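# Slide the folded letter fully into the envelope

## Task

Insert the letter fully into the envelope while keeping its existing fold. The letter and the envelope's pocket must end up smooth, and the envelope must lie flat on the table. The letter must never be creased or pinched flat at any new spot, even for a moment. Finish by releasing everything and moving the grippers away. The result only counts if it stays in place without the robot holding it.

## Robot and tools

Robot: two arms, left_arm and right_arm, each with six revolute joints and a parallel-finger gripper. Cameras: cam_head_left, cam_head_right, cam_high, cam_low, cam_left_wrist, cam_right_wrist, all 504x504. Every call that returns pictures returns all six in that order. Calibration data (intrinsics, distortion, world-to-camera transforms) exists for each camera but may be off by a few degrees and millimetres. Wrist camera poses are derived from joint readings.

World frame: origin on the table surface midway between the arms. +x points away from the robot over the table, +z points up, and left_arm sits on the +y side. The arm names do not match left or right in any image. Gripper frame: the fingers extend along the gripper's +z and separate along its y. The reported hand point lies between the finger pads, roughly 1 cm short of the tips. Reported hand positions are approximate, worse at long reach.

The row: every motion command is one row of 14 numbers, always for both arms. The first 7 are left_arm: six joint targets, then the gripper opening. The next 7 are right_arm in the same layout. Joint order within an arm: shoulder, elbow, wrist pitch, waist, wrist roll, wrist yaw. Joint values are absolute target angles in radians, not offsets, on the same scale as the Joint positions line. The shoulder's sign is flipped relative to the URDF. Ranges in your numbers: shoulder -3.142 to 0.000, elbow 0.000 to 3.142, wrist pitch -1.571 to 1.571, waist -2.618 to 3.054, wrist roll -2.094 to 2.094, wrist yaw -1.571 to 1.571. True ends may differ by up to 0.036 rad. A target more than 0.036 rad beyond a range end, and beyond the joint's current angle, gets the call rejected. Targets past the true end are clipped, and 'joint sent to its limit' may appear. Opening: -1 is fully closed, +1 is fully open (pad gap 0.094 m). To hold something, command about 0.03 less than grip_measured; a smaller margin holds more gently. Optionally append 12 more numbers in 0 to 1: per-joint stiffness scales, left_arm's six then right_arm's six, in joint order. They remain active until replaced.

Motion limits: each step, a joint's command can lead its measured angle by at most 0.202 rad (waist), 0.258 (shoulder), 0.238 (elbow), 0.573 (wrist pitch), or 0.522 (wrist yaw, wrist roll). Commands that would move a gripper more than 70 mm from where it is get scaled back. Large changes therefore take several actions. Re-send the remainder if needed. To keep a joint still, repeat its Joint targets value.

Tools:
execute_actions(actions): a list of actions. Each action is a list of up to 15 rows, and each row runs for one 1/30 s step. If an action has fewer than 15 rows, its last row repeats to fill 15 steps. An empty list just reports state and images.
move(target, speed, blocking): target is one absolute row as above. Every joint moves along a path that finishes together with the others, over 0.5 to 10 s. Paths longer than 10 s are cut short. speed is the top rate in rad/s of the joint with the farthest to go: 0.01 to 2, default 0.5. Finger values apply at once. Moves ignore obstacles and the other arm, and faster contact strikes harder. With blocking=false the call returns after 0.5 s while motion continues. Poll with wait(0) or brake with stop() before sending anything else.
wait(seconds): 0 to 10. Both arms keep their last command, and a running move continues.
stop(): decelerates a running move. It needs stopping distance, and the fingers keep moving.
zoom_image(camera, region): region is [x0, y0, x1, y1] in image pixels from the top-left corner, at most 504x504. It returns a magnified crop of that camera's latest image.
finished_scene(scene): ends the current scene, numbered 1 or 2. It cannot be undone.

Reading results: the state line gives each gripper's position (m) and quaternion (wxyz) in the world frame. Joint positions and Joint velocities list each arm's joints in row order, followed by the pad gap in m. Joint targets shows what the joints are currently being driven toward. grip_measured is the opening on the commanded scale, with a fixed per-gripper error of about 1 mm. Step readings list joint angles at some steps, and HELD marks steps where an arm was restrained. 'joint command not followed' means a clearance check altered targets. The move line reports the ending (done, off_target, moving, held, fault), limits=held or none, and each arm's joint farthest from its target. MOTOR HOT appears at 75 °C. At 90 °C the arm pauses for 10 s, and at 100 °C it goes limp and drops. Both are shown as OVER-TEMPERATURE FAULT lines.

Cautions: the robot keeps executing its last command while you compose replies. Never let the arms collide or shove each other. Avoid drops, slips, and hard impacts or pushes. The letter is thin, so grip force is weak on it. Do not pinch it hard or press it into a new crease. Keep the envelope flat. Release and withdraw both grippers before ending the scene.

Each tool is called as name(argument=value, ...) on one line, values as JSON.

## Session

execute_actions(actions=[])

Scene clock: 0.00 s.
left_arm: end_effector_position=(+0.3672, +0.3572, +0.4026) grip_measured=+1.000 end_effector_quat_wxyz=(+0.699, -0.046, +0.712, +0.052) | right_arm: end_effector_position=(+0.3273, -0.3955, +0.4052) grip_measured=+1.000 end_effector_quat_wxyz=(+0.703, +0.054, +0.707, -0.057)
Joint names: [shoulder, elbow, wrist pitch, waist, wrist roll, wrist yaw]
Joint positions: left_arm=[-1.048  1.046 -0.015 -0.014  0.009 -0.009  0.094] | right_arm=[-1.042  1.04  -0.003 -0.017 -0.004 -0.01   0.094]
Joint velocities: left_arm=[ 0.002 -0.012 -0.007 -0.002 -0.007  0.022  0.   ] | right_arm=[-0.007 -0.017 -0.051  0.017  0.022 -0.066  0.   ]
Motor temperatures (°C, as the motors report them): left_arm=[23 22 22 21 19 22] | right_arm=[20 23 23 20 20 22]
Joint targets: left_arm=[-1.042 1.054 -0.019 -0.014 0.007 -0.009] | right_arm=[-1.036 1.046 -0.012 -0.017 -0.004 -0.010]
Joint stiffness scale: left_arm=[1. 1. 1. 1. 1. 1.] | right_arm=[1. 1. 1. 1. 1. 1.]

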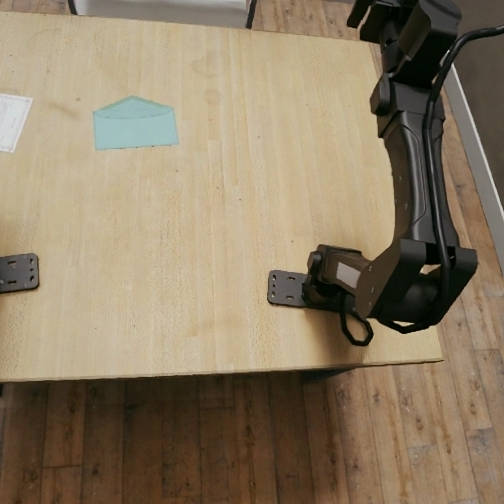

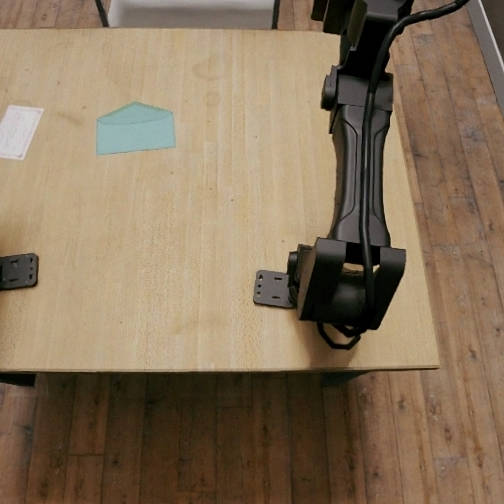

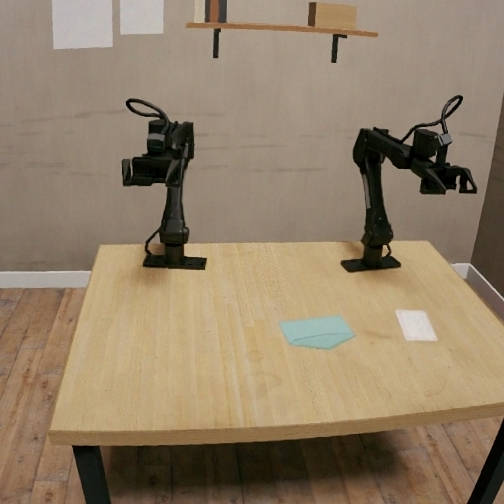

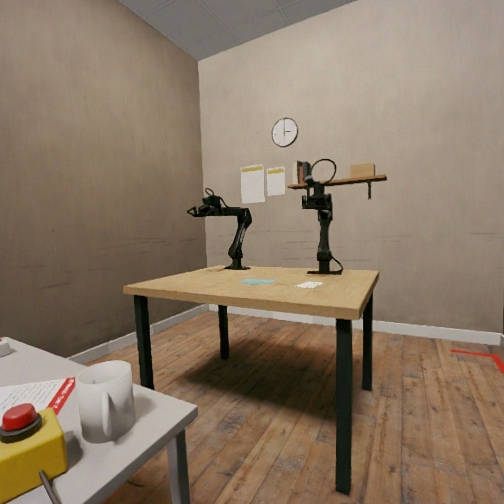

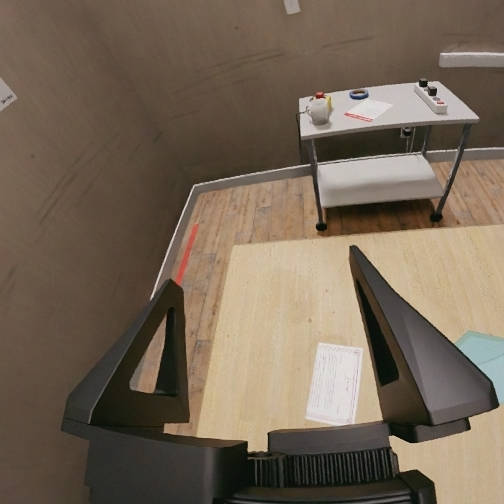

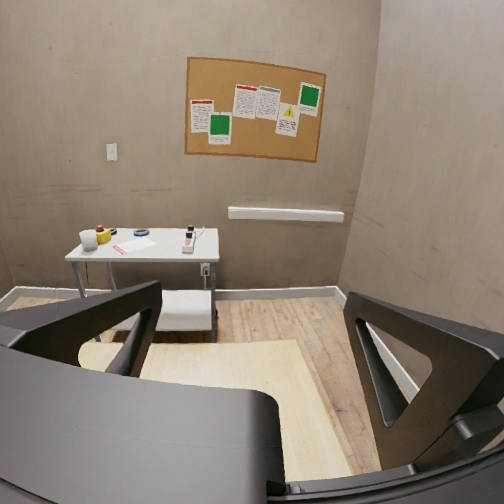

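move(target=[-2.28,1.96,-1.24,-0.803,-0.75,0,0.9, -1.036,1.046,-0.012,-0.017,0,0,1], speed=0.8)

move(target=[-2.40,1.94,-1.16,-0.803,-0.75,0,0.9, -1.036,1.046,-0.012,-0.017,0,0,1], speed=0.15)

Scene clock: 48.03 s.
left_arm: end_effector_position=(+0.3383, +0.0327, +0.0421) grip_measured=+0.902 end_effector_quat_wxyz=(+0.000, -0.039, +0.999, +0.001) | right_arm: end_effector_position=(+0.3273, -0.3955, +0.4052) grip_measured=+1.000 end_effector_quat_wxyz=(+0.703, +0.054, +0.707, -0.057)
Joint names: [shoulder, elbow, wrist pitch, waist, wrist roll, wrist yaw]
Joint positions: left_arm=[-2.285  1.936 -1.222 -0.809 -0.744 -0.002  0.089] | right_arm=[-1.042  1.04  -0.003 -0.017 -0.004 -0.01   0.094]
Joint velocities: left_arm=[ 0.002  0.017  0.022  0.022 -0.037 -0.051 -0.001] | right_arm=[ 0.017  0.007  0.007 -0.002 -0.095 -0.007  0.   ]
Motor temperatures (°C, as the motors report them): left_arm=[23 23 26 21 19 21] | right_arm=[20 25 28 20 20 22]
Joint targets: left_arm=[-2.280 1.960 -1.240 -0.803 -0.750 -0.000] | right_arm=[-1.036 1.046 -0.012 -0.017 0.000 0.000]
Joint stiffness scale: left_arm=[1. 1. 1. 1. 1. 1.] | right_arm=[1. 1. 1. 1. 1. 1.]
move: off_target (left_arm); limits=none; left_arm: farthest joint: the elbow, 0.024 radians from its target (0.914 radians at the start); right_arm: farthest joint: the wrist yaw, 0.010 radians from its target (0.010 radians at the start)
camera_calibration (this result's frames):
cam_left_wrist: T_world_to_cam=[[-0.2251, -0.97433, 0.0033705, 0.107705], [-0.585066, 0.137933, 0.799169, 0.180331], [-0.77912, 0.177921, -0.601096, 0.394635], [0, 0, 0, 1]] pos_world=[0.437218, 0.0098523, 0.092736]

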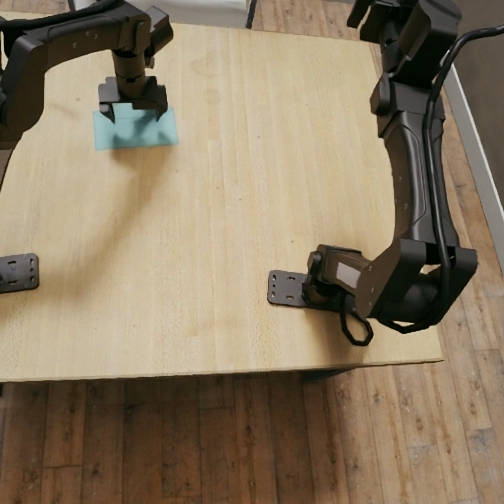

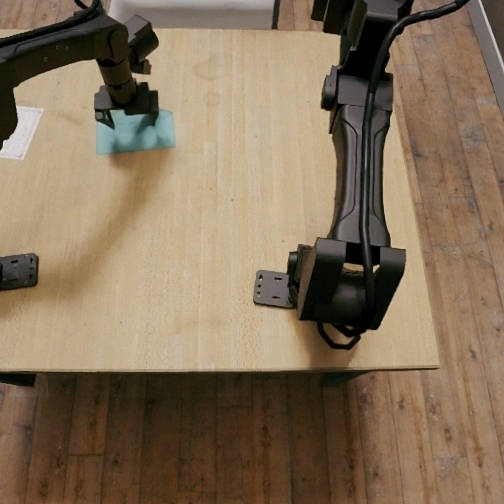

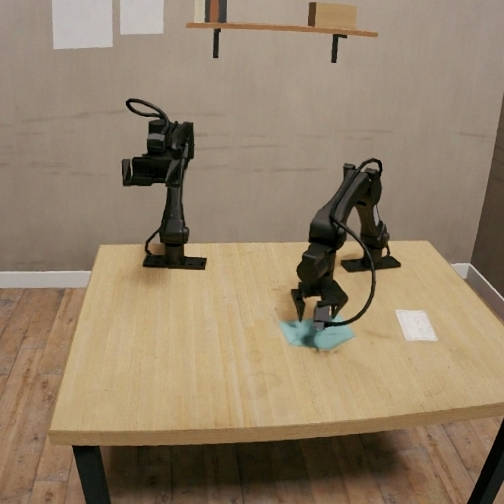

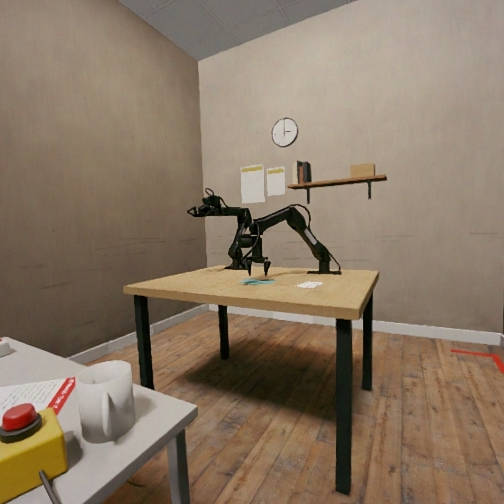

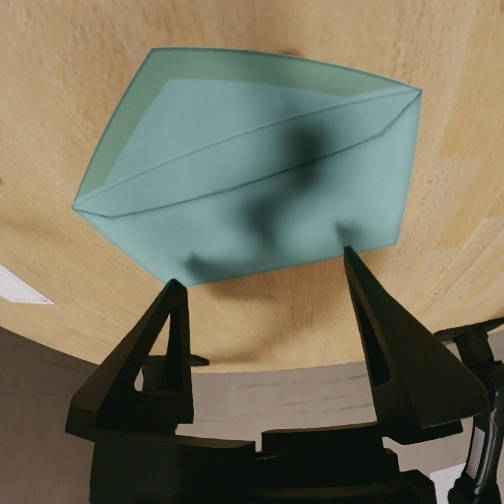

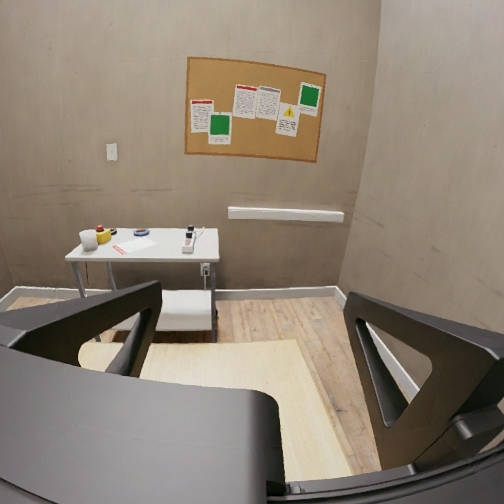

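Scene clock: 49.03 s.
left_arm: end_effector_position=(+0.3384, +0.0329, +0.0133) grip_measured=+0.902 end_effector_quat_wxyz=(-0.017, -0.040, +0.999, +0.014) | right_arm: end_effector_position=(+0.3273, -0.3955, +0.4052) grip_measured=+1.000 end_effector_quat_wxyz=(+0.703, +0.054, +0.707, -0.057)
Joint names: [shoulder, elbow, wrist pitch, waist, wrist roll, wrist yaw]
Joint positions: left_arm=[-2.353  1.936 -1.197 -0.808 -0.744  0.     0.089] | right_arm=[-1.042  1.04  -0.003 -0.017 -0.004 -0.01   0.094]
Joint velocities: left_arm=[-0.012  0.007  0.022 -0.002  0.022 -0.066  0.   ] | right_arm=[ 0.012 -0.007  0.081  0.007 -0.066  0.007  0.   ]
Motor temperatures (°C, as the motors report them): left_arm=[24 23 26 21 19 21] | right_arm=[20 25 28 20 20 22]
Joint targets: left_arm=[-2.400 1.940 -1.160 -0.803 -0.750 0.000] | right_arm=[-1.036 1.046 -0.012 -0.017 -0.000 -0.000]
Joint stiffness scale: left_arm=[1. 1. 1. 1. 1. 1.] | right_arm=[1. 1. 1. 1. 1. 1.]
move: off_target (left_arm); limits=none; left_arm: farthest joint: the shoulder, 0.047 radians from its target (0.115 radians at the start); right_arm: farthest joint: the wrist yaw, 0.010 radians from its target (0.010 radians at the start)
camera_calibration (this result's frames):
cam_left_wrist: T_world_to_cam=[[-0.224112, -0.974476, -0.0130442, 0.107837], [-0.557004, 0.117095, 0.822214, 0.194226], [-0.7997, 0.191534, -0.569029, 0.383517], [0, 0, 0, 1]] pos_world=[0.439051, 0.00888584, 0.0599436]

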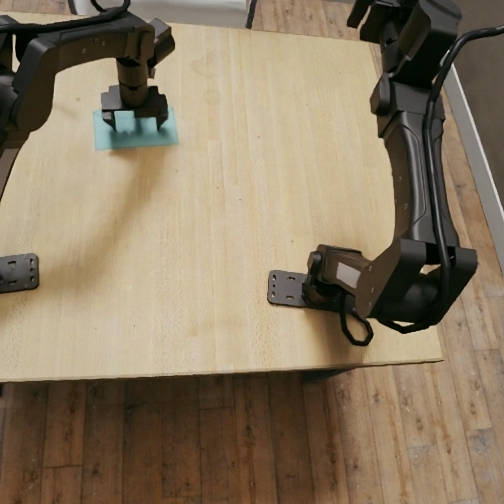

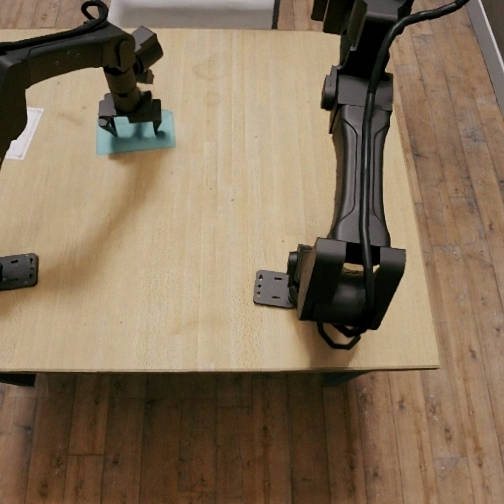

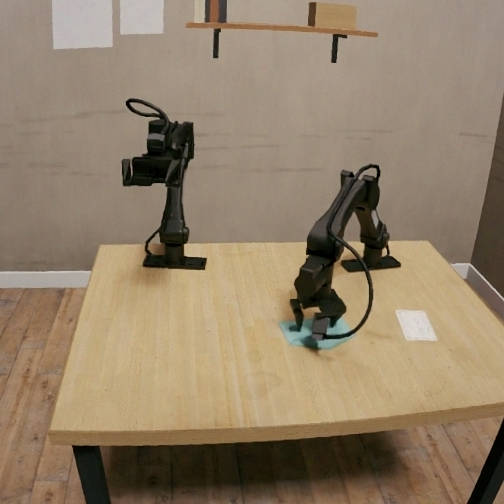

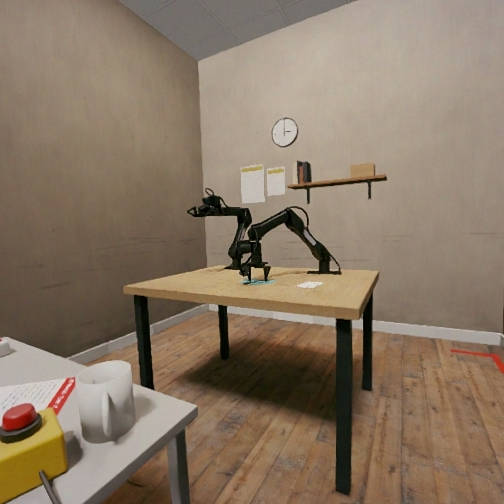

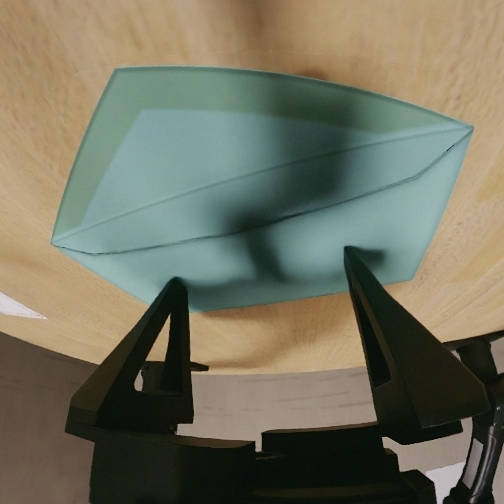

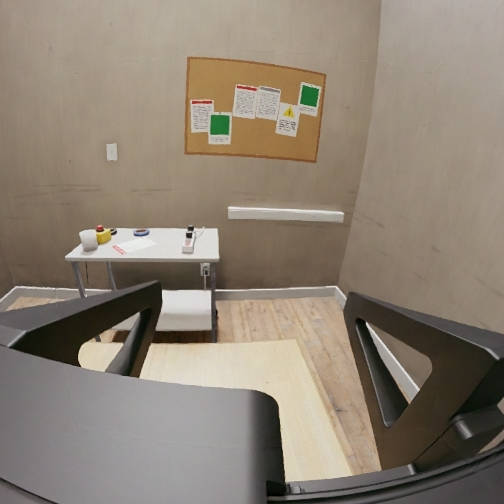

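Tilted; lift, fix pitch, re-press, rotate.

execute_actions(actions=[[[-2.31,1.94,-1.14,-0.803,-0.75,0,0.9, -1.036,1.046,-0.012,-0.017,0,0,1]],[[-2.31,1.94,-1.14,-0.803,-0.75,0,0.9, -1.036,1.046,-0.012,-0.017,0,0,1]],[[-2.37,1.94,-1.16,-0.803,-0.75,0,0.9, -1.036,1.046,-0.012,-0.017,0,0,1]],[[-2.40,1.94,-1.16,-0.803,-0.75,0,0.9, -1.036,1.046,-0.012,-0.017,0,0,1]],[[-2.40,1.94,-1.16,-0.803,-0.85,0,0.9, -1.036,1.046,-0.012,-0.017,0,0,1]],[[-2.40,1.94,-1.16,-0.803,-0.95,0,0.9, -1.036,1.046,-0.012,-0.017,0,0,1]],[[-2.40,1.94,-1.16,-0.803,-1.05,0,0.9, -1.036,1.046,-0.012,-0.017,0,0,1]],[[-2.40,1.94,-1.16,-0.803,-1.15,0,0.9, -1.036,1.046,-0.012,-0.017,0,0,1]],[[-2.40,1.94,-1.16,-0.803,-1.25,0,0.9, -1.036,1.046,-0.012,-0.017,0,0,1]],[[-2.40,1.94,-1.16,-0.803,-1.35,0,0.9, -1.036,1.046,-0.012,-0.017,0,0,1]],[[-2.40,1.94,-1.16,-0.803,-1.45,0,0.9, -1.036,1.046,-0.012,-0.017,0,0,1]],[[-2.40,1.94,-1.16,-0.803,-1.55,0,0.9, -1.036,1.046,-0.012,-0.017,0,0,1]],[[-2.40,1.94,-1.16,-0.803,-1.62,0,0.9, -1.036,1.046,-0.012,-0.017,0,0,1]],[[-2.40,1.94,-1.16,-0.803,-1.62,0,0.9, -1.036,1.046,-0.012,-0.017,0,0,1]]])

Scene clock: 64.73 s.
left_arm: end_effector_position=(+0.3457, +0.0264, +0.0124) grip_measured=+0.902 end_effector_quat_wxyz=(-0.003, -0.454, +0.891, +0.002) | right_arm: end_effector_position=(+0.3273, -0.3955, +0.4052) grip_measured=+1.000 end_effector_quat_wxyz=(+0.703, +0.054, +0.707, -0.057)
Joint names: [shoulder, elbow, wrist pitch, waist, wrist roll, wrist yaw]
Joint positions: left_arm=[-2.355  1.936 -1.158 -0.808 -1.606  0.004  0.089] | right_arm=[-1.042  1.04  -0.003 -0.017 -0.004 -0.01   0.094]
Joint velocities: left_arm=[ 0.002  0.007 -0.022  0.012 -0.007  0.051  0.001] | right_arm=[-0.002  0.012 -0.051  0.007  0.007  0.037  0.   ]
Motor temperatures (°C, as the motors report them): left_arm=[25 23 24 21 19 21] | right_arm=[20 25 29 20 20 22]
Joint targets: left_arm=[-2.400 1.940 -1.160 -0.803 -1.620 -0.000] | right_arm=[-1.036 1.046 -0.012 -0.017 -0.000 0.000]
Joint stiffness scale: left_arm=[1. 1. 1. 1. 1. 1.] | right_arm=[1. 1. 1. 1. 1. 1.]
Step readings (joint positions; steps 1 to 15: 1st action; 16 to 30: 2nd action; 31 to 45: 3rd action; 46 to 60: 4th action; 61 to 75: 5th action; 76 to 90: 6th action; 91 to 105: 7th action; 106 to 120: 8th action; 121 to 135: 9th action; 136 to 150: 10th action; 151 to 165: 11th action; 166 to 180: 12th action; 181 to 195: 13th action):
0: left_arm=[-2.353 1.936 -1.197 -0.808 -0.744 0.000] | right_arm=[-1.042 1.040 -0.003 -0.017 -0.004 -0.010]
1: left_arm=[-2.350 1.936 -1.195 -0.808 -0.744 0.000] | right_arm=[-1.042 1.040 -0.003 -0.017 -0.004 -0.010]
2: left_arm=[-2.348 1.936 -1.192 -0.808 -0.744 0.000] | right_arm=[-1.042 1.040 -0.003 -0.017 -0.004 -0.010]
4: left_arm=[-2.343 1.936 -1.179 -0.808 -0.744 0.000] | right_arm=[-1.042 1.040 -0.003 -0.017 -0.004 -0.010]
8: left_arm=[-2.338 1.936 -1.166 -0.808 -0.744 0.000] | right_arm=[-1.042 1.040 -0.003 -0.017 -0.004 -0.010]
15: left_arm=[-2.337 1.936 -1.160 -0.808 -0.744 0.000] | right_arm=[-1.042 1.040 -0.003 -0.017 -0.004 -0.010]
16: left_arm=[-2.337 1.936 -1.160 -0.808 -0.744 0.000] | right_arm=[-1.042 1.040 -0.003 -0.017 -0.004 -0.010]
17: left_arm=[-2.337 1.936 -1.160 -0.808 -0.744 0.000] | right_arm=[-1.042 1.040 -0.003 -0.017 -0.004 -0.010]
19: left_arm=[-2.337 1.936 -1.160 -0.808 -0.744 0.000] | right_arm=[-1.042 1.040 -0.003 -0.017 -0.004 -0.010]
23: left_arm=[-2.337 1.936 -1.160 -0.808 -0.744 0.000] | right_arm=[-1.042 1.040 -0.003 -0.017 -0.004 -0.010]
30: left_arm=[-2.337 1.936 -1.160 -0.808 -0.744 0.000] | right_arm=[-1.042 1.040 -0.003 -0.017 -0.004 -0.010]
31: left_arm=[-2.339 1.936 -1.160 -0.808 -0.744 0.000] | right_arm=[-1.042 1.040 -0.003 -0.017 -0.004 -0.010]
32: left_arm=[-2.340 1.936 -1.160 -0.808 -0.744 0.000] | right_arm=[-1.042 1.040 -0.003 -0.017 -0.004 -0.010]
34: left_arm=[-2.348 1.936 -1.160 -0.808 -0.744 0.000] | right_arm=[-1.042 1.040 -0.003 -0.017 -0.004 -0.010]
38: left_arm=[-2.353 1.936 -1.160 -0.808 -0.745 -0.000] | right_arm=[-1.042 1.040 -0.003 -0.017 -0.004 -0.010]
45: left_arm=[-2.353 1.936 -1.160 -0.808 -0.745 -0.000] | right_arm=[-1.042 1.040 -0.003 -0.017 -0.004 -0.010]
46: left_arm=[-2.355 1.936 -1.160 -0.808 -0.745 -0.000] | right_arm=[-1.042 1.040 -0.003 -0.017 -0.004 -0.010]
47: left_arm=[-2.355 1.936 -1.160 -0.808 -0.745 -0.000] | right_arm=[-1.042 1.040 -0.003 -0.017 -0.004 -0.010]
49: left_arm=[-2.355 1.936 -1.160 -0.808 -0.745 -0.000] | right_arm=[-1.042 1.040 -0.003 -0.017 -0.004 -0.010]
53: left_arm=[-2.355 1.936 -1.160 -0.808 -0.746 -0.000] | right_arm=[-1.042 1.040 -0.003 -0.017 -0.004 -0.010]
60: left_arm=[-2.355 1.936 -1.160 -0.808 -0.746 -0.000] | right_arm=[-1.042 1.040 -0.003 -0.017 -0.004 -0.010]
61: left_arm=[-2.355 1.936 -1.160 -0.808 -0.758 -0.001] | right_arm=[-1.042 1.040 -0.003 -0.017 -0.004 -0.010]
62: left_arm=[-2.355 1.936 -1.159 -0.808 -0.774 -0.003] | right_arm=[-1.042 1.040 -0.003 -0.017 -0.004 -0.010]
64: left_arm=[-2.355 1.936 -1.158 -0.808 -0.797 -0.006] | right_arm=[-1.042 1.040 -0.003 -0.017 -0.004 -0.010]
68: left_arm=[-2.355 1.936 -1.158 -0.808 -0.821 -0.007] | right_arm=[-1.042 1.040 -0.003 -0.017 -0.004 -0.010]
75: left_arm=[-2.355 1.936 -1.158 -0.808 -0.833 -0.007] | right_arm=[-1.042 1.040 -0.003 -0.017 -0.004 -0.010]
76: left_arm=[-2.355 1.936 -1.158 -0.808 -0.847 -0.007] | right_arm=[-1.042 1.040 -0.003 -0.017 -0.004 -0.010]
77: left_arm=[-2.355 1.936 -1.158 -0.808 -0.865 -0.007] | right_arm=[-1.042 1.040 -0.003 -0.017 -0.004 -0.010]
79: left_arm=[-2.355 1.936 -1.158 -0.808 -0.891 -0.007] | right_arm=[-1.042 1.040 -0.003 -0.017 -0.004 -0.010]
83: left_arm=[-2.355 1.936 -1.158 -0.808 -0.918 -0.007] | right_arm=[-1.042 1.040 -0.003 -0.017 -0.004 -0.010]
90: left_arm=[-2.355 1.936 -1.158 -0.808 -0.932 -0.007] | right_arm=[-1.042 1.040 -0.003 -0.017 -0.004 -0.010]
91: left_arm=[-2.355 1.936 -1.158 -0.808 -0.947 -0.007] | right_arm=[-1.042 1.040 -0.003 -0.017 -0.004 -0.010]
92: left_arm=[-2.355 1.936 -1.158 -0.808 -0.965 -0.007] | right_arm=[-1.042 1.040 -0.003 -0.017 -0.004 -0.010]
94: left_arm=[-2.355 1.936 -1.158 -0.808 -0.991 -0.007] | right_arm=[-1.042 1.040 -0.003 -0.017 -0.004 -0.010]
98: left_arm=[-2.355 1.936 -1.158 -0.808 -1.018 -0.007] | right_arm=[-1.042 1.040 -0.003 -0.017 -0.004 -0.010]
105: left_arm=[-2.355 1.936 -1.158 -0.808 -1.033 -0.007] | right_arm=[-1.042 1.040 -0.003 -0.017 -0.004 -0.010]
106: left_arm=[-2.355 1.936 -1.158 -0.808 -1.047 -0.007] | right_arm=[-1.042 1.040 -0.003 -0.017 -0.004 -0.010]
107: left_arm=[-2.355 1.936 -1.158 -0.808 -1.065 -0.007] | right_arm=[-1.042 1.040 -0.003 -0.017 -0.004 -0.010]
109: left_arm=[-2.355 1.936 -1.158 -0.808 -1.091 -0.007] | right_arm=[-1.042 1.040 -0.003 -0.017 -0.004 -0.010]
113: left_arm=[-2.355 1.936 -1.158 -0.808 -1.118 -0.007] | right_arm=[-1.042 1.040 -0.003 -0.017 -0.004 -0.010]
120: left_arm=[-2.355 1.936 -1.158 -0.808 -1.132 -0.007] | right_arm=[-1.042 1.040 -0.003 -0.017 -0.004 -0.010]
121: left_arm=[-2.355 1.936 -1.158 -0.808 -1.146 -0.007] | right_arm=[-1.042 1.040 -0.003 -0.017 -0.004 -0.010]
122: left_arm=[-2.355 1.936 -1.158 -0.808 -1.165 -0.007] | right_arm=[-1.042 1.040 -0.003 -0.017 -0.004 -0.010]
124: left_arm=[-2.355 1.936 -1.158 -0.808 -1.191 -0.007] | right_arm=[-1.042 1.040 -0.003 -0.017 -0.004 -0.010]
128: left_arm=[-2.355 1.936 -1.158 -0.808 -1.218 -0.007] | right_arm=[-1.042 1.040 -0.003 -0.017 -0.004 -0.010]
135: left_arm=[-2.355 1.936 -1.158 -0.808 -1.233 -0.007] | right_arm=[-1.042 1.040 -0.003 -0.017 -0.004 -0.010]
136: left_arm=[-2.355 1.936 -1.158 -0.808 -1.247 -0.007] | right_arm=[-1.042 1.040 -0.003 -0.017 -0.004 -0.010]
137: left_arm=[-2.355 1.936 -1.158 -0.808 -1.265 -0.007] | right_arm=[-1.042 1.040 -0.003 -0.017 -0.004 -0.010]
139: left_arm=[-2.355 1.936 -1.158 -0.808 -1.291 -0.007] | right_arm=[-1.042 1.040 -0.003 -0.017 -0.004 -0.010]
143: left_arm=[-2.355 1.936 -1.158 -0.808 -1.318 -0.007] | right_arm=[-1.042 1.040 -0.003 -0.017 -0.004 -0.010]
150: left_arm=[-2.355 1.936 -1.158 -0.808 -1.333 -0.006] | right_arm=[-1.042 1.040 -0.003 -0.017 -0.004 -0.010]
151: left_arm=[-2.355 1.936 -1.158 -0.808 -1.347 -0.006] | right_arm=[-1.042 1.040 -0.003 -0.017 -0.004 -0.010]
152: left_arm=[-2.355 1.936 -1.158 -0.808 -1.365 -0.006] | right_arm=[-1.042 1.040 -0.003 -0.017 -0.004 -0.010]
154: left_arm=[-2.355 1.936 -1.158 -0.808 -1.391 -0.006] | right_arm=[-1.042 1.040 -0.003 -0.017 -0.004 -0.010]
158: left_arm=[-2.355 1.936 -1.158 -0.808 -1.418 -0.006] | right_arm=[-1.042 1.040 -0.003 -0.017 -0.004 -0.010]
165: left_arm=[-2.355 1.936 -1.158 -0.808 -1.433 -0.005] | right_arm=[-1.042 1.040 -0.003 -0.017 -0.004 -0.010]
166: left_arm=[-2.355 1.936 -1.158 -0.808 -1.447 -0.005] | right_arm=[-1.042 1.040 -0.003 -0.017 -0.004 -0.010]
167: left_arm=[-2.355 1.936 -1.158 -0.808 -1.465 -0.005] | right_arm=[-1.042 1.040 -0.003 -0.017 -0.004 -0.010]
169: left_arm=[-2.355 1.936 -1.158 -0.808 -1.491 -0.004] | right_arm=[-1.042 1.040 -0.003 -0.017 -0.004 -0.010]
173: left_arm=[-2.355 1.936 -1.158 -0.808 -1.518 -0.003] | right_arm=[-1.042 1.040 -0.003 -0.017 -0.004 -0.010]
180: left_arm=[-2.355 1.936 -1.158 -0.808 -1.533 -0.002] | right_arm=[-1.042 1.040 -0.003 -0.017 -0.004 -0.010]
181: left_arm=[-2.355 1.936 -1.158 -0.808 -1.543 -0.002] | right_arm=[-1.042 1.040 -0.003 -0.017 -0.004 -0.010]
182: left_arm=[-2.355 1.936 -1.158 -0.808 -1.556 -0.001] | right_arm=[-1.042 1.040 -0.003 -0.017 -0.004 -0.010]
184: left_arm=[-2.355 1.936 -1.158 -0.808 -1.574 -0.000] | right_arm=[-1.042 1.040 -0.003 -0.017 -0.004 -0.010]
Lines left out of this list: 7.
camera_calibration (this result's frames):
cam_left_wrist: T_world_to_cam=[[0.59419, -0.804324, 0.00101994, -0.184373], [-0.480832, -0.354194, 0.802089, 0.186123], [-0.644779, -0.477084, -0.597203, 0.354487], [0, 0, 0, 1]] pos_world=[0.427612, 0.0867484, 0.0626015]

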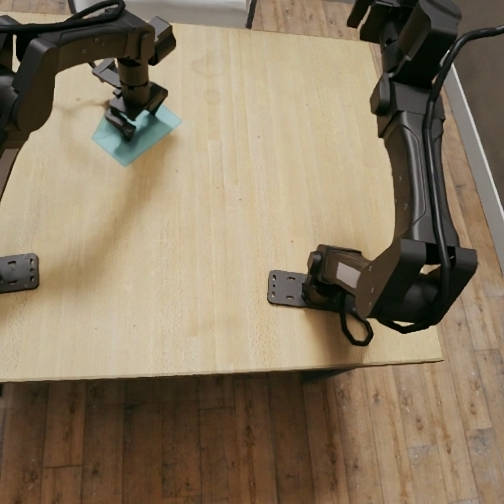

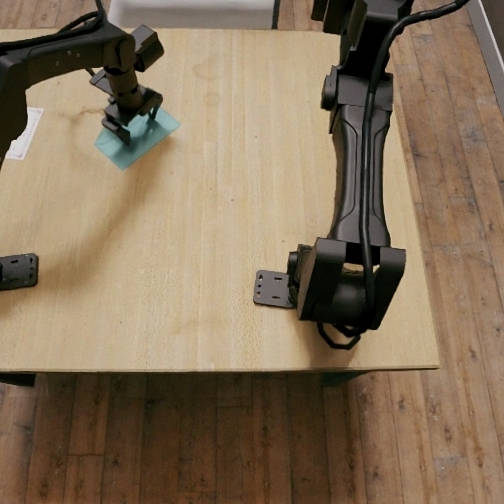

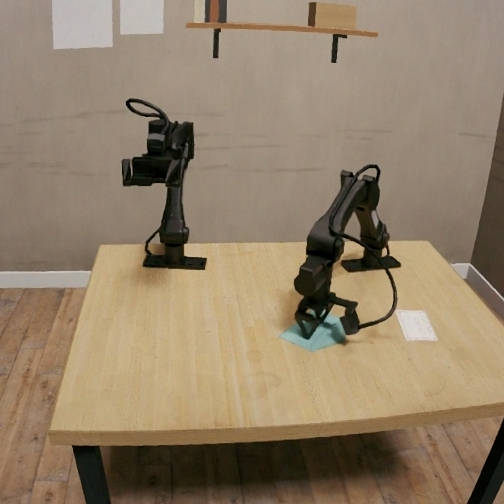

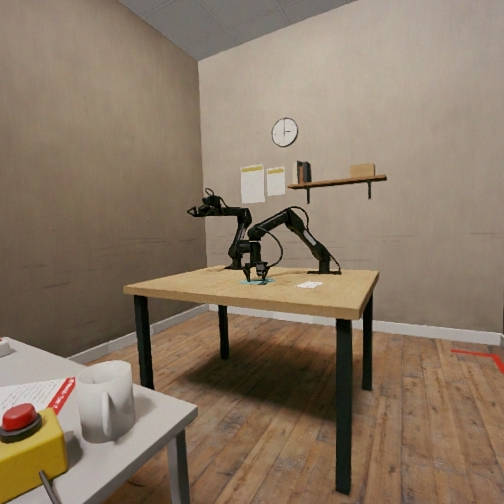

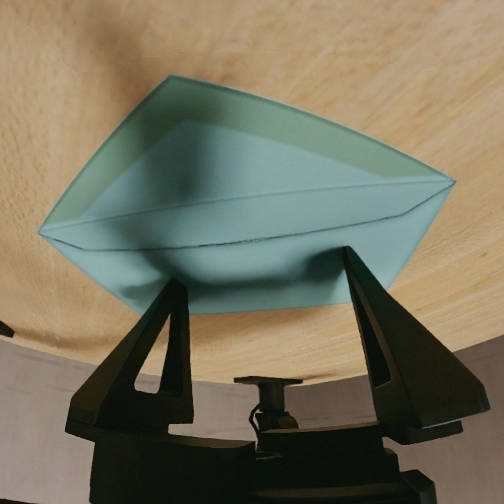

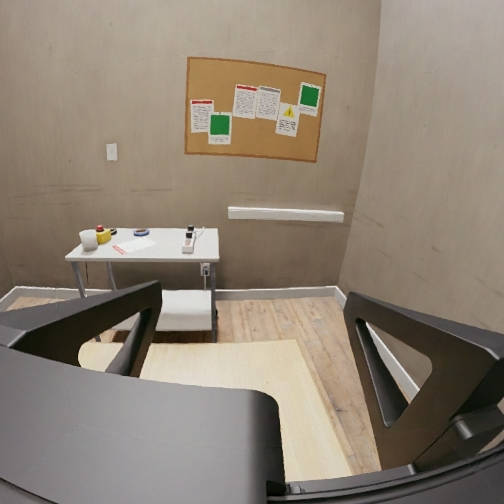

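execute_actions(actions=[[[-2.40,1.94,-1.16,-0.803,-1.72,0,0.9, -1.036,1.046,-0.012,-0.017,0,0,1]],[[-2.40,1.94,-1.16,-0.803,-1.82,0,0.9, -1.036,1.046,-0.012,-0.017,0,0,1]],[[-2.40,1.94,-1.16,-0.803,-1.82,0,0.9, -1.036,1.046,-0.012,-0.017,0,0,1]],[[-2.28,1.94,-1.16,-0.803,-1.81,0,0.9, -1.036,1.046,-0.012,-0.017,0,0,1]]])

move(target=[-1.90,1.38,-0.95,-0.128,1.71,0,0.9, -1.036,1.046,-0.012,-0.017,0,0,1], speed=1.0)

Scene clock: 76.17 s.
left_arm: end_effector_position=(+0.3500, +0.0222, +0.0376) grip_measured=+0.902 end_effector_quat_wxyz=(+0.006, -0.540, +0.841, -0.027) | right_arm: end_effector_position=(+0.3273, -0.3955, +0.4052) grip_measured=+1.000 end_effector_quat_wxyz=(+0.703, +0.054, +0.707, -0.057)
Joint names: [shoulder, elbow, wrist pitch, waist, wrist roll, wrist yaw]
Joint positions: left_arm=[-2.297  1.936 -1.155 -0.808 -1.807  0.007  0.089] | right_arm=[-1.042  1.04  -0.003 -0.017 -0.004 -0.01   0.094]
Joint velocities: left_arm=[-0.002 -0.022 -0.081 -0.002 -0.022 -0.022 -0.   ] | right_arm=[-0.002  0.002  0.007 -0.002 -0.066  0.022  0.   ]
Motor temperatures (°C, as the motors report them): left_arm=[25 23 24 21 19 21] | right_arm=[20 25 29 20 20 22]
Joint targets: left_arm=[-2.280 1.940 -1.160 -0.803 -1.810 0.000] | right_arm=[-1.036 1.046 -0.012 -0.017 0.000 0.000]
Joint stiffness scale: left_arm=[1. 1. 1. 1. 1. 1.] | right_arm=[1. 1. 1. 1. 1. 1.]
Step readings (joint positions; steps 1 to 15: 1st action; 16 to 30: 2nd action; 31 to 45: 3rd action; 46 to 60: 4th action):
0: left_arm=[-2.355 1.936 -1.158 -0.808 -1.606 0.004] | right_arm=[-1.042 1.040 -0.003 -0.017 -0.004 -0.010]
1: left_arm=[-2.355 1.936 -1.158 -0.808 -1.619 0.004] | right_arm=[-1.042 1.040 -0.003 -0.017 -0.004 -0.010]
2: left_arm=[-2.355 1.936 -1.158 -0.808 -1.637 0.004] | right_arm=[-1.042 1.040 -0.003 -0.017 -0.004 -0.010]
4: left_arm=[-2.355 1.936 -1.157 -0.808 -1.663 0.006] | right_arm=[-1.042 1.040 -0.003 -0.017 -0.004 -0.010]
8: left_arm=[-2.355 1.936 -1.157 -0.808 -1.689 0.007] | right_arm=[-1.042 1.040 -0.003 -0.017 -0.004 -0.010]
15: left_arm=[-2.355 1.936 -1.156 -0.807 -1.703 0.007] | right_arm=[-1.042 1.040 -0.003 -0.017 -0.004 -0.010]
16: left_arm=[-2.355 1.936 -1.156 -0.808 -1.717 0.007] | right_arm=[-1.042 1.040 -0.003 -0.017 -0.004 -0.010]
17: left_arm=[-2.355 1.936 -1.156 -0.808 -1.735 0.007] | right_arm=[-1.042 1.040 -0.003 -0.017 -0.004 -0.010]
19: left_arm=[-2.355 1.936 -1.155 -0.808 -1.761 0.007] | right_arm=[-1.042 1.040 -0.003 -0.017 -0.004 -0.010]
23: left_arm=[-2.355 1.936 -1.155 -0.808 -1.788 0.007] | right_arm=[-1.042 1.040 -0.003 -0.017 -0.004 -0.010]
30: left_arm=[-2.355 1.936 -1.155 -0.808 -1.803 0.007] | right_arm=[-1.042 1.040 -0.003 -0.017 -0.004 -0.010]
31: left_arm=[-2.355 1.936 -1.155 -0.808 -1.804 0.007] | right_arm=[-1.042 1.040 -0.003 -0.017 -0.004 -0.010]
32: left_arm=[-2.355 1.936 -1.155 -0.807 -1.804 0.007] | right_arm=[-1.042 1.040 -0.003 -0.017 -0.004 -0.010]
34: left_arm=[-2.355 1.936 -1.155 -0.808 -1.805 0.007] | right_arm=[-1.042 1.040 -0.003 -0.017 -0.004 -0.010]
38: left_arm=[-2.355 1.936 -1.155 -0.808 -1.806 0.007] | right_arm=[-1.042 1.040 -0.003 -0.017 -0.004 -0.010]
45: left_arm=[-2.355 1.936 -1.155 -0.808 -1.807 0.007] | right_arm=[-1.042 1.040 -0.003 -0.017 -0.004 -0.010]
46: left_arm=[-2.349 1.936 -1.154 -0.808 -1.807 0.007] | right_arm=[-1.042 1.040 -0.003 -0.017 -0.004 -0.010]
47: left_arm=[-2.344 1.936 -1.155 -0.808 -1.807 0.007] | right_arm=[-1.042 1.040 -0.003 -0.017 -0.004 -0.010]
49: left_arm=[-2.327 1.936 -1.155 -0.808 -1.807 0.007] | right_arm=[-1.042 1.040 -0.003 -0.017 -0.004 -0.010]
53: left_arm=[-2.299 1.936 -1.155 -0.808 -1.807 0.007] | right_arm=[-1.042 1.040 -0.003 -0.017 -0.004 -0.010]
60: Joint positions above
camera_calibration (this result's frames):
cam_left_wrist: T_world_to_cam=[[0.741165, -0.66863, 0.0600737, -0.246994], [-0.43667, -0.412198, 0.799633, 0.152488], [-0.509896, -0.618892, -0.597477, 0.326256], [0, 0, 0, 1]] pos_world=[0.416007, 0.0996251, 0.087834]

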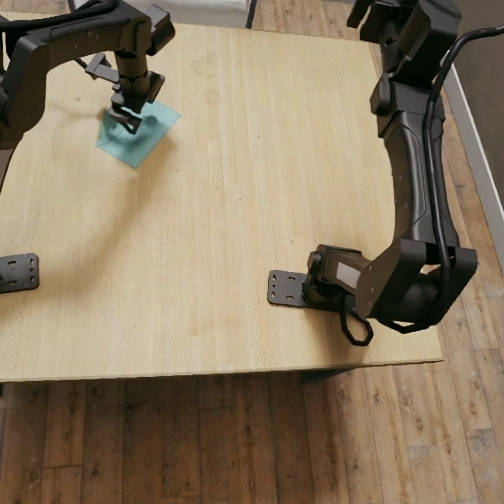

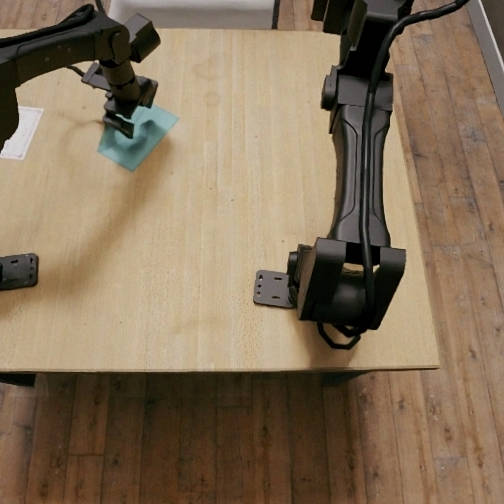

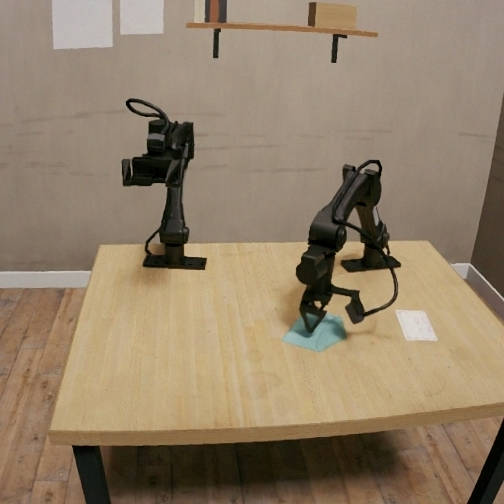

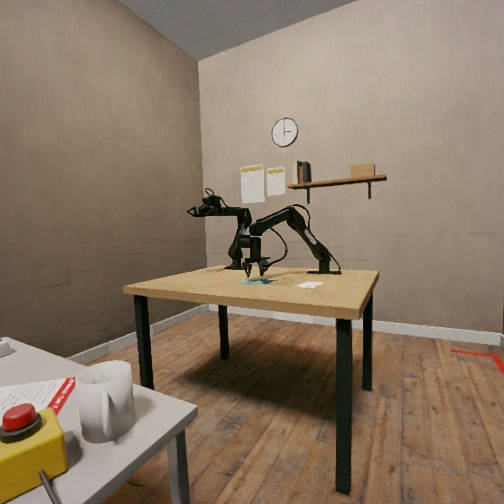

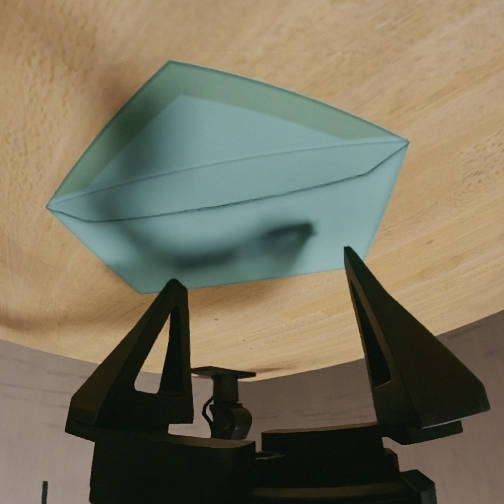

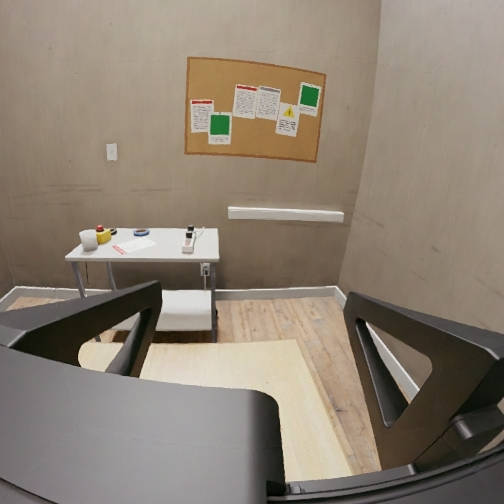

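Scene clock: 80.63 s.
left_arm: end_effector_position=(+0.3612, +0.3101, +0.0448) grip_measured=+0.902 end_effector_quat_wxyz=(+0.026, +0.749, +0.662, +0.028) | right_arm: end_effector_position=(+0.3273, -0.3955, +0.4052) grip_measured=+1.000 end_effector_quat_wxyz=(+0.703, +0.054, +0.707, -0.057)
Joint names: [shoulder, elbow, wrist pitch, waist, wrist roll, wrist yaw]
Joint positions: left_arm=[-1.928  1.393 -0.959 -0.132  1.704  0.003  0.089] | right_arm=[-1.042  1.04  -0.003 -0.017 -0.004 -0.01   0.094]
Joint velocities: left_arm=[-0.002  0.002 -0.051 -0.002  0.066 -0.037  0.001] | right_arm=[-0.002 -0.017 -0.007  0.012 -0.037 -0.007  0.   ]
Motor temperatures (°C, as the motors report them): left_arm=[25 23 24 21 19 21] | right_arm=[20 25 30 20 20 22]
Joint targets: left_arm=[-1.900 1.380 -0.950 -0.128 1.710 -0.000] | right_arm=[-1.036 1.046 -0.012 -0.017 -0.000 -0.000]
Joint stiffness scale: left_arm=[1. 1. 1. 1. 1. 1.] | right_arm=[1. 1. 1. 1. 1. 1.]
move: off_target (left_arm); limits=none; left_arm: farthest joint: the shoulder, 0.028 radians from its target (0.397 radians at the start); right_arm: farthest joint: the wrist yaw, 0.010 radians from its target (0.010 radians at the start)
camera_calibration (this result's frames):
cam_left_wrist: T_world_to_cam=[[-0.907547, 0.414924, -0.0647823, 0.201872], [0.191808, 0.546782, 0.815008, -0.254851], [0.373588, 0.727233, -0.575817, -0.223064], [0, 0, 0, 1]] pos_world=[0.315425, 0.217806, 0.0923395]

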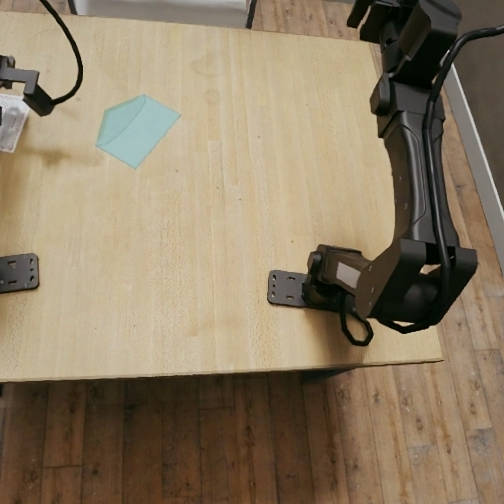

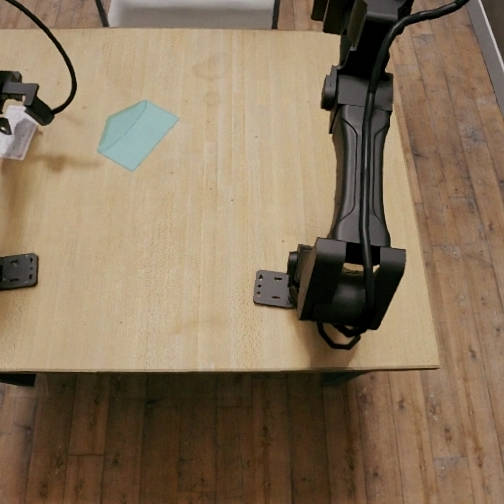

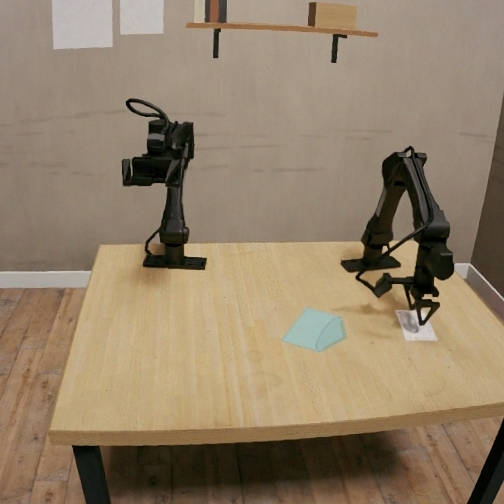

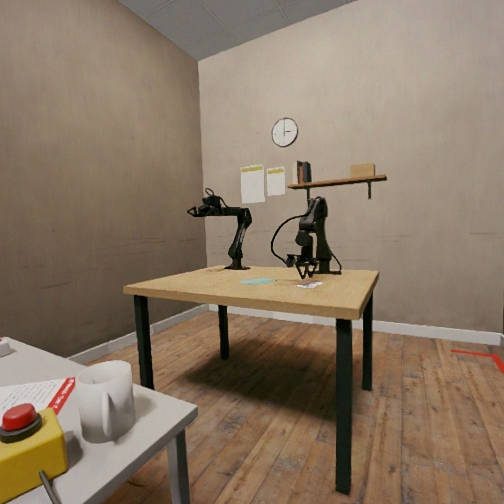

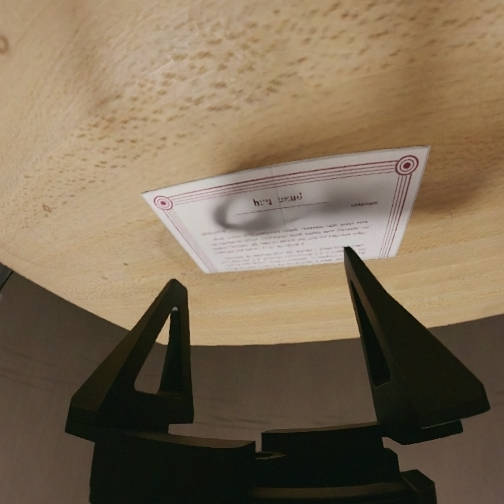

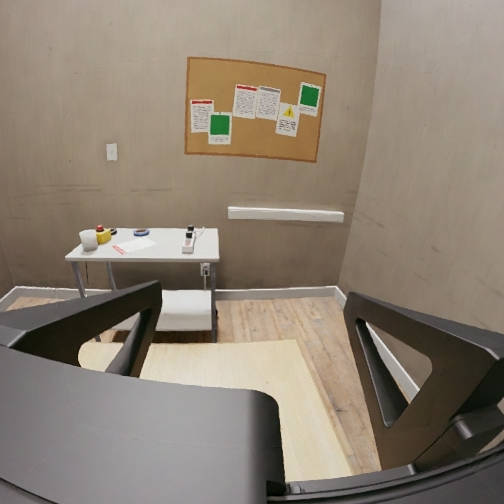

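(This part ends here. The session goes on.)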